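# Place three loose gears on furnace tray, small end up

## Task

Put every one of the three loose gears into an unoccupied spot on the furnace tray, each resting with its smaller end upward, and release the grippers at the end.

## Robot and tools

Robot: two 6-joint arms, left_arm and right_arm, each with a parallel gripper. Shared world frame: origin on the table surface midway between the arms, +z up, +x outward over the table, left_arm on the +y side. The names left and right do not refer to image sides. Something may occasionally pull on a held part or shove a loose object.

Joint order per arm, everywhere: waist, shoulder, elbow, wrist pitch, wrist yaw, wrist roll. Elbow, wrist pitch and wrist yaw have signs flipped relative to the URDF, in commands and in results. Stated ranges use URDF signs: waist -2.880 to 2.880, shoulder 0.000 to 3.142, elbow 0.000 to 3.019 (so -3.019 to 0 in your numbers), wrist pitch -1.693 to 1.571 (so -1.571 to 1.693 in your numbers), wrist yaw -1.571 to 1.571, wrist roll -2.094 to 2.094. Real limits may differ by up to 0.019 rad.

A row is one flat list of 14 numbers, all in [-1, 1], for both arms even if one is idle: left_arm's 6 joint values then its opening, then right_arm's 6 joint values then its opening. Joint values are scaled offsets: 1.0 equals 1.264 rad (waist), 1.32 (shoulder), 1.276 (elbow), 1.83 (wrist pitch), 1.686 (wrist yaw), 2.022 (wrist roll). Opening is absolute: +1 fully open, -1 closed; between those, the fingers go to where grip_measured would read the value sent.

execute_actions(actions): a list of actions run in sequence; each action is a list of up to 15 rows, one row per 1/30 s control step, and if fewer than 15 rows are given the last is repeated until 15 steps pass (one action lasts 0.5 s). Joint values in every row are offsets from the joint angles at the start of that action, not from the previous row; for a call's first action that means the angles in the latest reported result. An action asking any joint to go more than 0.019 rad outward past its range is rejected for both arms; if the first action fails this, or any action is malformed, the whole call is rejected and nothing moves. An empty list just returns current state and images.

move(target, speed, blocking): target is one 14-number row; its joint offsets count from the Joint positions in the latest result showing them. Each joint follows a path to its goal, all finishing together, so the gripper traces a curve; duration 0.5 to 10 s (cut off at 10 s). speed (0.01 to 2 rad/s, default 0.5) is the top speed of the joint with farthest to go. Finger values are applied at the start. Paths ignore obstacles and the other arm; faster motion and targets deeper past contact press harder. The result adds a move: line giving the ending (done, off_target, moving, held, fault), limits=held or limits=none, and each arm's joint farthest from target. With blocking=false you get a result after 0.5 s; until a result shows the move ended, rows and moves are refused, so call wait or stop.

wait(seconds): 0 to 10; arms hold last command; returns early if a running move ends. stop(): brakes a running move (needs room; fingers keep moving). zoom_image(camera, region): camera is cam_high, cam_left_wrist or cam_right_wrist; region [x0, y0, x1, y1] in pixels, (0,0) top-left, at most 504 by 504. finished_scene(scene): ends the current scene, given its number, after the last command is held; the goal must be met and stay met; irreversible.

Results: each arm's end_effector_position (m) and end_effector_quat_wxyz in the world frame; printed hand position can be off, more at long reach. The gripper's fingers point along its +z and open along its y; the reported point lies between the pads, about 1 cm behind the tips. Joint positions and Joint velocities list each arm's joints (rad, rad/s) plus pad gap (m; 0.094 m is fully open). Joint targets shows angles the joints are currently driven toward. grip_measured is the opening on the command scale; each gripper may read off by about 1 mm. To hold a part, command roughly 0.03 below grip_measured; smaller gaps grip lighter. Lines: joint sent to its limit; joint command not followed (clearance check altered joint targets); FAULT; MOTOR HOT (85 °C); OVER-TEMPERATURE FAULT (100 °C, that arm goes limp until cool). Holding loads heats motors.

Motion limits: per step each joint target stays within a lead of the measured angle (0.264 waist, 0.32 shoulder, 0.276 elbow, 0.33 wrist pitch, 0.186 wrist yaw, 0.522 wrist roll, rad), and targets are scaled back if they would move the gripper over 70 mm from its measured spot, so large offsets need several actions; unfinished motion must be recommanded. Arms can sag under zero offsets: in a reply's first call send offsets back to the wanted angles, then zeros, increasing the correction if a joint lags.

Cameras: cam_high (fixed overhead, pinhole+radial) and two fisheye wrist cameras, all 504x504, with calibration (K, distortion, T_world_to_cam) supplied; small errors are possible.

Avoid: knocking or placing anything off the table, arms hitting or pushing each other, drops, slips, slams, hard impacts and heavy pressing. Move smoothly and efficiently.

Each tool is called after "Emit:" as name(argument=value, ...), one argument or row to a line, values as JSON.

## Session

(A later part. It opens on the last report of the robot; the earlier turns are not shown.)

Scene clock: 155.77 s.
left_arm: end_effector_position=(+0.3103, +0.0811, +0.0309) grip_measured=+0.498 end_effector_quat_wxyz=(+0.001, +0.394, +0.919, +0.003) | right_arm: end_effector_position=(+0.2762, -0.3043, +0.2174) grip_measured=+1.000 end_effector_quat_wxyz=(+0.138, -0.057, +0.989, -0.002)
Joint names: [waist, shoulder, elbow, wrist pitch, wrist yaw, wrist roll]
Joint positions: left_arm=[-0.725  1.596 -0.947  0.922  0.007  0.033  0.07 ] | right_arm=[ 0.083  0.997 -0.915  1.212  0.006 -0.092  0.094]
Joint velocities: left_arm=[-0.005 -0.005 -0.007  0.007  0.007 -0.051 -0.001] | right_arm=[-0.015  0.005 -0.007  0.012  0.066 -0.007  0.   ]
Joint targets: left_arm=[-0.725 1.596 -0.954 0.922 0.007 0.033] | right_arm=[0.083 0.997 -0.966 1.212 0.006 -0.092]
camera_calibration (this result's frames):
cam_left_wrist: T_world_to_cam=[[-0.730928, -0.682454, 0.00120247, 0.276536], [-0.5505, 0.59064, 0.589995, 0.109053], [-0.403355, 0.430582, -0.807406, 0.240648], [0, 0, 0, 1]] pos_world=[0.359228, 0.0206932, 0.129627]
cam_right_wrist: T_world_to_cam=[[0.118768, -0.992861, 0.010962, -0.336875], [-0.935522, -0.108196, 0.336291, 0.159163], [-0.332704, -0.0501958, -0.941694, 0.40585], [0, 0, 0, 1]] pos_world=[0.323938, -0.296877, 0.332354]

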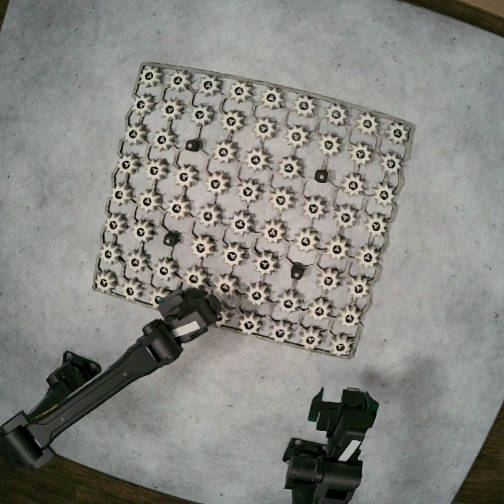

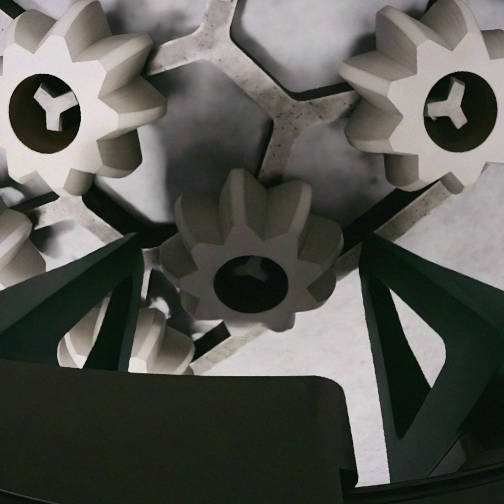

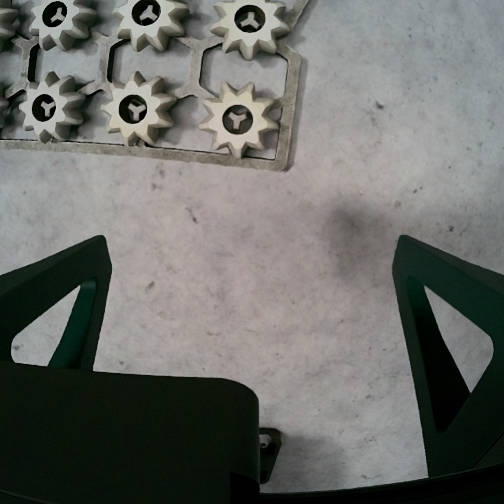

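Released. Lift vertically.

Emit:
execute_actions(
  actions=[
    [[0,-0.018,-0.035,0.006,0,0,0.5, 0,0,-0.04,0,0,0,1],[0,-0.021,-0.038,0.006,0,0,0.5, 0,0,-0.04,0,0,0,1],[0,-0.024,-0.041,0.008,0,0,0.5, 0,0,-0.04,0,0,0,1],[0,-0.028,-0.044,0.011,0,0,0.5, 0,0,-0.04,0,0,0,1],[0,-0.032,-0.047,0.015,0,0,0.5, 0,0,-0.04,0,0,0,1],[0,-0.036,-0.05,0.02,0,0,0.5, 0,0,-0.04,0,0,0,1],[0,-0.040,-0.053,0.026,0,0,0.5, 0,0,-0.04,0,0,0,1],[0,-0.044,-0.056,0.032,0,0,0.5, 0,0,-0.04,0,0,0,1],[0,-0.048,-0.059,0.038,0,0,0.5, 0,0,-0.04,0,0,0,1],[0,-0.052,-0.062,0.044,0,0,0.5, 0,0,-0.04,0,0,0,1],[0,-0.056,-0.065,0.05,0,0,0.5, 0,0,-0.04,0,0,0,1],[0,-0.060,-0.068,0.056,0,0,0.5, 0,0,-0.04,0,0,0,1],[0,-0.063,-0.071,0.06,0,0,0.5, 0,0,-0.04,0,0,0,1],[0,-0.066,-0.074,0.064,0,0,0.5, 0,0,-0.04,0,0,0,1],[0,-0.069,-0.077,0.068,0,0,0.5, 0,0,-0.04,0,0,0,1]],
  ],
)

Emit:
move(
  target=[-0.2,-0.3,-0.1,0.15,0,-0.3,1, 0,0,-0.04,0,0,0,1],
  speed=0.7,
)

Scene clock: 156.87 s.
left_arm: end_effector_position=(+0.3113, +0.0801, +0.0679) grip_measured=+0.498 end_effector_quat_wxyz=(+0.005, +0.394, +0.919, +0.002) | right_arm: end_effector_position=(+0.2762, -0.3043, +0.2174) grip_measured=+1.000 end_effector_quat_wxyz=(+0.138, -0.057, +0.989, -0.002)
Joint names: [waist, shoulder, elbow, wrist pitch, wrist yaw, wrist roll]
Joint positions: left_arm=[-0.725  1.535 -0.991  1.019  0.007  0.033  0.07 ] | right_arm=[ 0.083  0.997 -0.915  1.212  0.006 -0.092  0.094]
Joint velocities: left_arm=[-0.005 -0.181 -0.115  0.237 -0.037 -0.007  0.001] | right_arm=[-0.015 -0.005 -0.007 -0.002  0.022 -0.037  0.   ]
Joint targets: left_arm=[-0.725 1.504 -1.045 1.046 0.007 0.033] | right_arm=[0.083 0.997 -0.966 1.212 0.006 -0.092]
camera_calibration (this result's frames):
cam_left_wrist: T_world_to_cam=[[-0.730933, -0.682448, 0.000883707, 0.276575], [-0.55369, 0.593783, 0.583824, 0.089541], [-0.398954, 0.426247, -0.81188, 0.270656], [0, 0, 0, 1]] pos_world=[0.359715, 0.0202138, 0.16722]
cam_right_wrist: T_world_to_cam=[[0.118768, -0.992861, 0.010962, -0.336875], [-0.935522, -0.108196, 0.336291, 0.159163], [-0.332704, -0.0501958, -0.941694, 0.40585], [0, 0, 0, 1]] pos_world=[0.323938, -0.296877, 0.332354]

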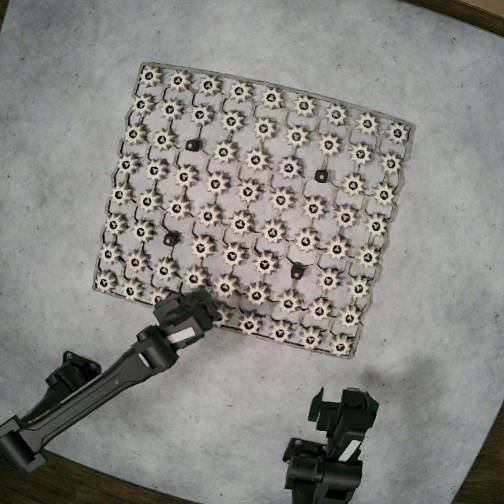

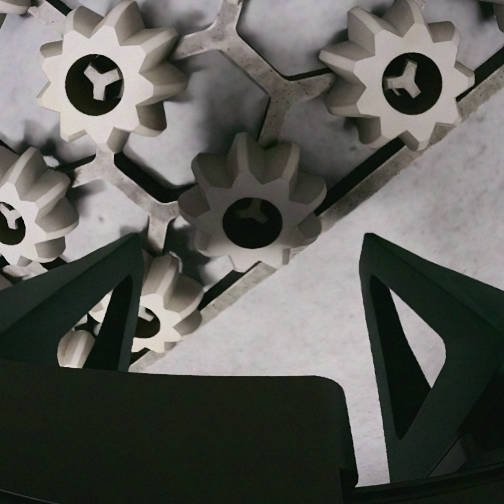

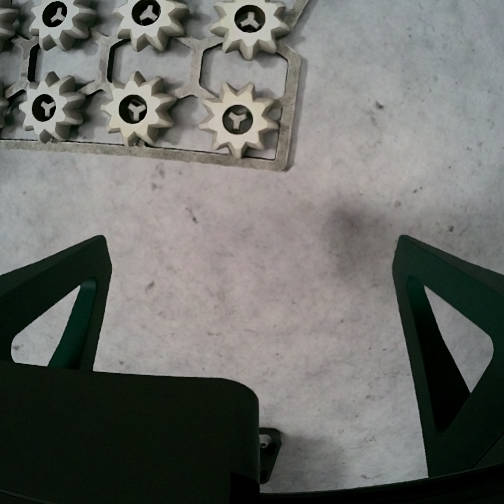

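Scene clock: 158.60 s.
left_arm: end_effector_position=(+0.2101, +0.0561, +0.2375) grip_measured=+1.000 end_effector_quat_wxyz=(+0.080, +0.228, +0.967, -0.076) | right_arm: end_effector_position=(+0.2756, -0.3043, +0.2164) grip_measured=+1.000 end_effector_quat_wxyz=(+0.137, -0.057, +0.989, -0.002)
Joint names: [waist, shoulder, elbow, wrist pitch, wrist yaw, wrist roll]
Joint positions: left_arm=[-0.972  1.14  -1.073  1.282  0.007 -0.561  0.094] | right_arm=[ 0.083  0.997 -0.912  1.212  0.006 -0.092  0.094]
Joint velocities: left_arm=[-0.015  0.005 -0.002  0.002 -0.007 -0.037  0.   ] | right_arm=[-0.005  0.005 -0.007 -0.002 -0.007 -0.037  0.   ]
Joint targets: left_arm=[-0.977 1.139 -1.119 1.293 0.007 -0.574] | right_arm=[0.083 0.997 -0.965 1.212 0.006 -0.092]
move: off_target (left_arm, right_arm); limits=none; left_arm: farthest joint: the elbow, 0.046 radians from its target (0.127 radians at the start); right_arm: farthest joint: the elbow, 0.054 radians from its target (0.051 radians at the start)
camera_calibration (this result's frames):
cam_left_wrist: T_world_to_cam=[[-0.462111, -0.878974, 0.117721, 0.112895], [-0.778534, 0.465659, 0.420769, 0.0418424], [-0.424662, 0.102793, -0.899497, 0.422592], [0, 0, 0, 1]] pos_world=[0.264204, 0.0363081, 0.349224]
cam_right_wrist: T_world_to_cam=[[0.118793, -0.992861, 0.0107387, -0.336762], [-0.93475, -0.10818, 0.338436, 0.158259], [-0.334858, -0.0502419, -0.940928, 0.405094], [0, 0, 0, 1]] pos_world=[0.323587, -0.296885, 0.331221]

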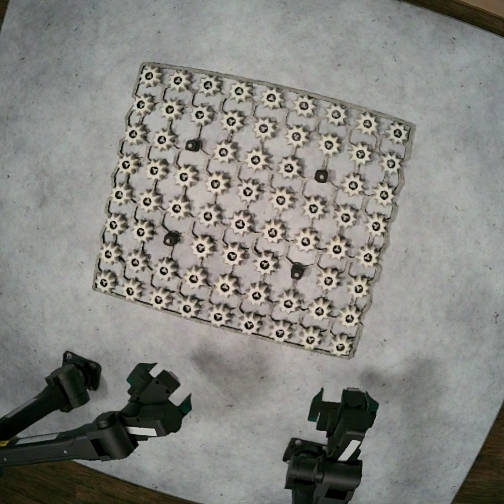

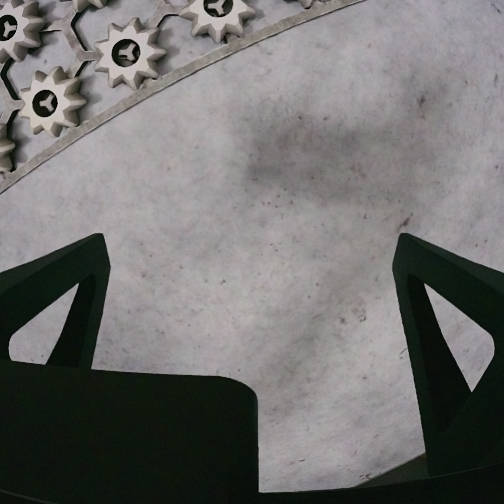

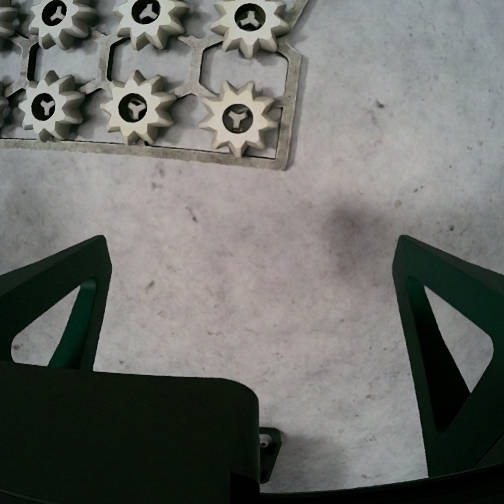

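Emit:
execute_actions(
  actions=[],
)

Scene clock: 159.67 s.
left_arm: end_effector_position=(+0.2101, +0.0561, +0.2375) grip_measured=+1.000 end_effector_quat_wxyz=(+0.080, +0.228, +0.967, -0.077) | right_arm: end_effector_position=(+0.2756, -0.3043, +0.2164) grip_measured=+1.000 end_effector_quat_wxyz=(+0.137, -0.057, +0.989, -0.002)
Joint names: [waist, shoulder, elbow, wrist pitch, wrist yaw, wrist roll]
Joint positions: left_arm=[-0.972  1.14  -1.073  1.282  0.007 -0.562  0.094] | right_arm=[ 0.083  0.997 -0.912  1.212  0.006 -0.092  0.094]
Joint velocities: left_arm=[-0.005 -0.005  0.017 -0.032 -0.022 -0.007  0.   ] | right_arm=[-0.015 -0.005 -0.002  0.002 -0.037 -0.051  0.   ]
Joint targets: left_arm=[-0.977 1.139 -1.119 1.293 0.007 -0.574] | right_arm=[0.083 0.997 -0.965 1.212 0.006 -0.092]
camera_calibration (this result's frames):
cam_left_wrist: T_world_to_cam=[[-0.461441, -0.879307, 0.117866, 0.112738], [-0.778821, 0.465119, 0.420836, 0.0419172], [-0.424865, 0.102394, -0.899447, 0.422645], [0, 0, 0, 1]] pos_world=[0.264235, 0.0363586, 0.349218]
cam_right_wrist: T_world_to_cam=[[0.118793, -0.992861, 0.0107387, -0.336762], [-0.93475, -0.10818, 0.338436, 0.158259], [-0.334858, -0.0502419, -0.940928, 0.405094], [0, 0, 0, 1]] pos_world=[0.323587, -0.296885, 0.331221]

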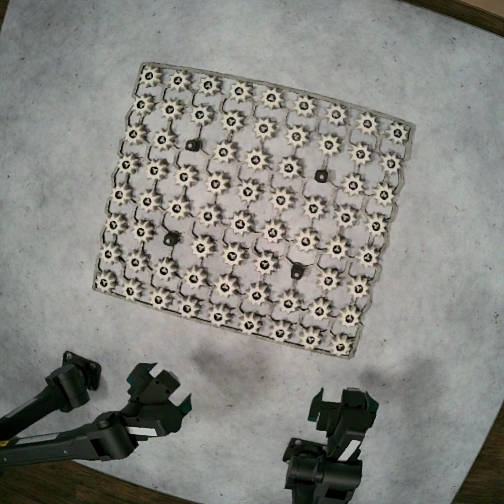

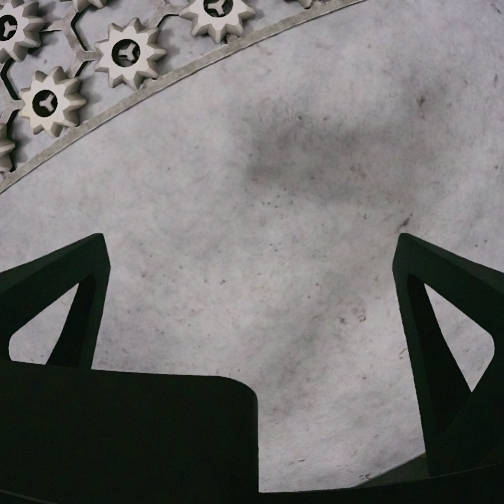

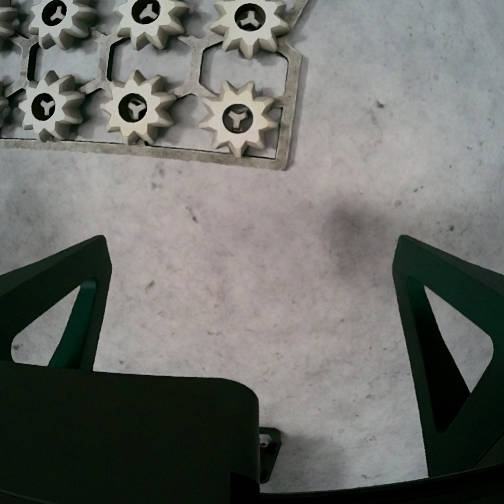

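Emit:
zoom_image(
  camera="cam_high",
  region=[80, 50, 430, 370],
)

Region (80, 50, 430, 370) of cam_high's 504x504 image, scaled by 1.440, with more detail than that image has; it fills the top 461 rows of this view, and the rest is white.

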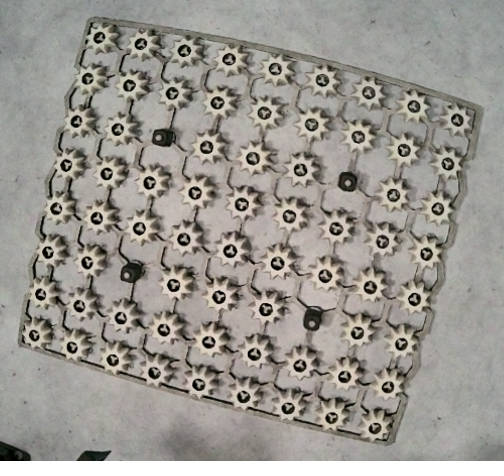

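All places are filled.

Emit:
finished_scene(
  scene=1,
)

The scene is finished: the task was done.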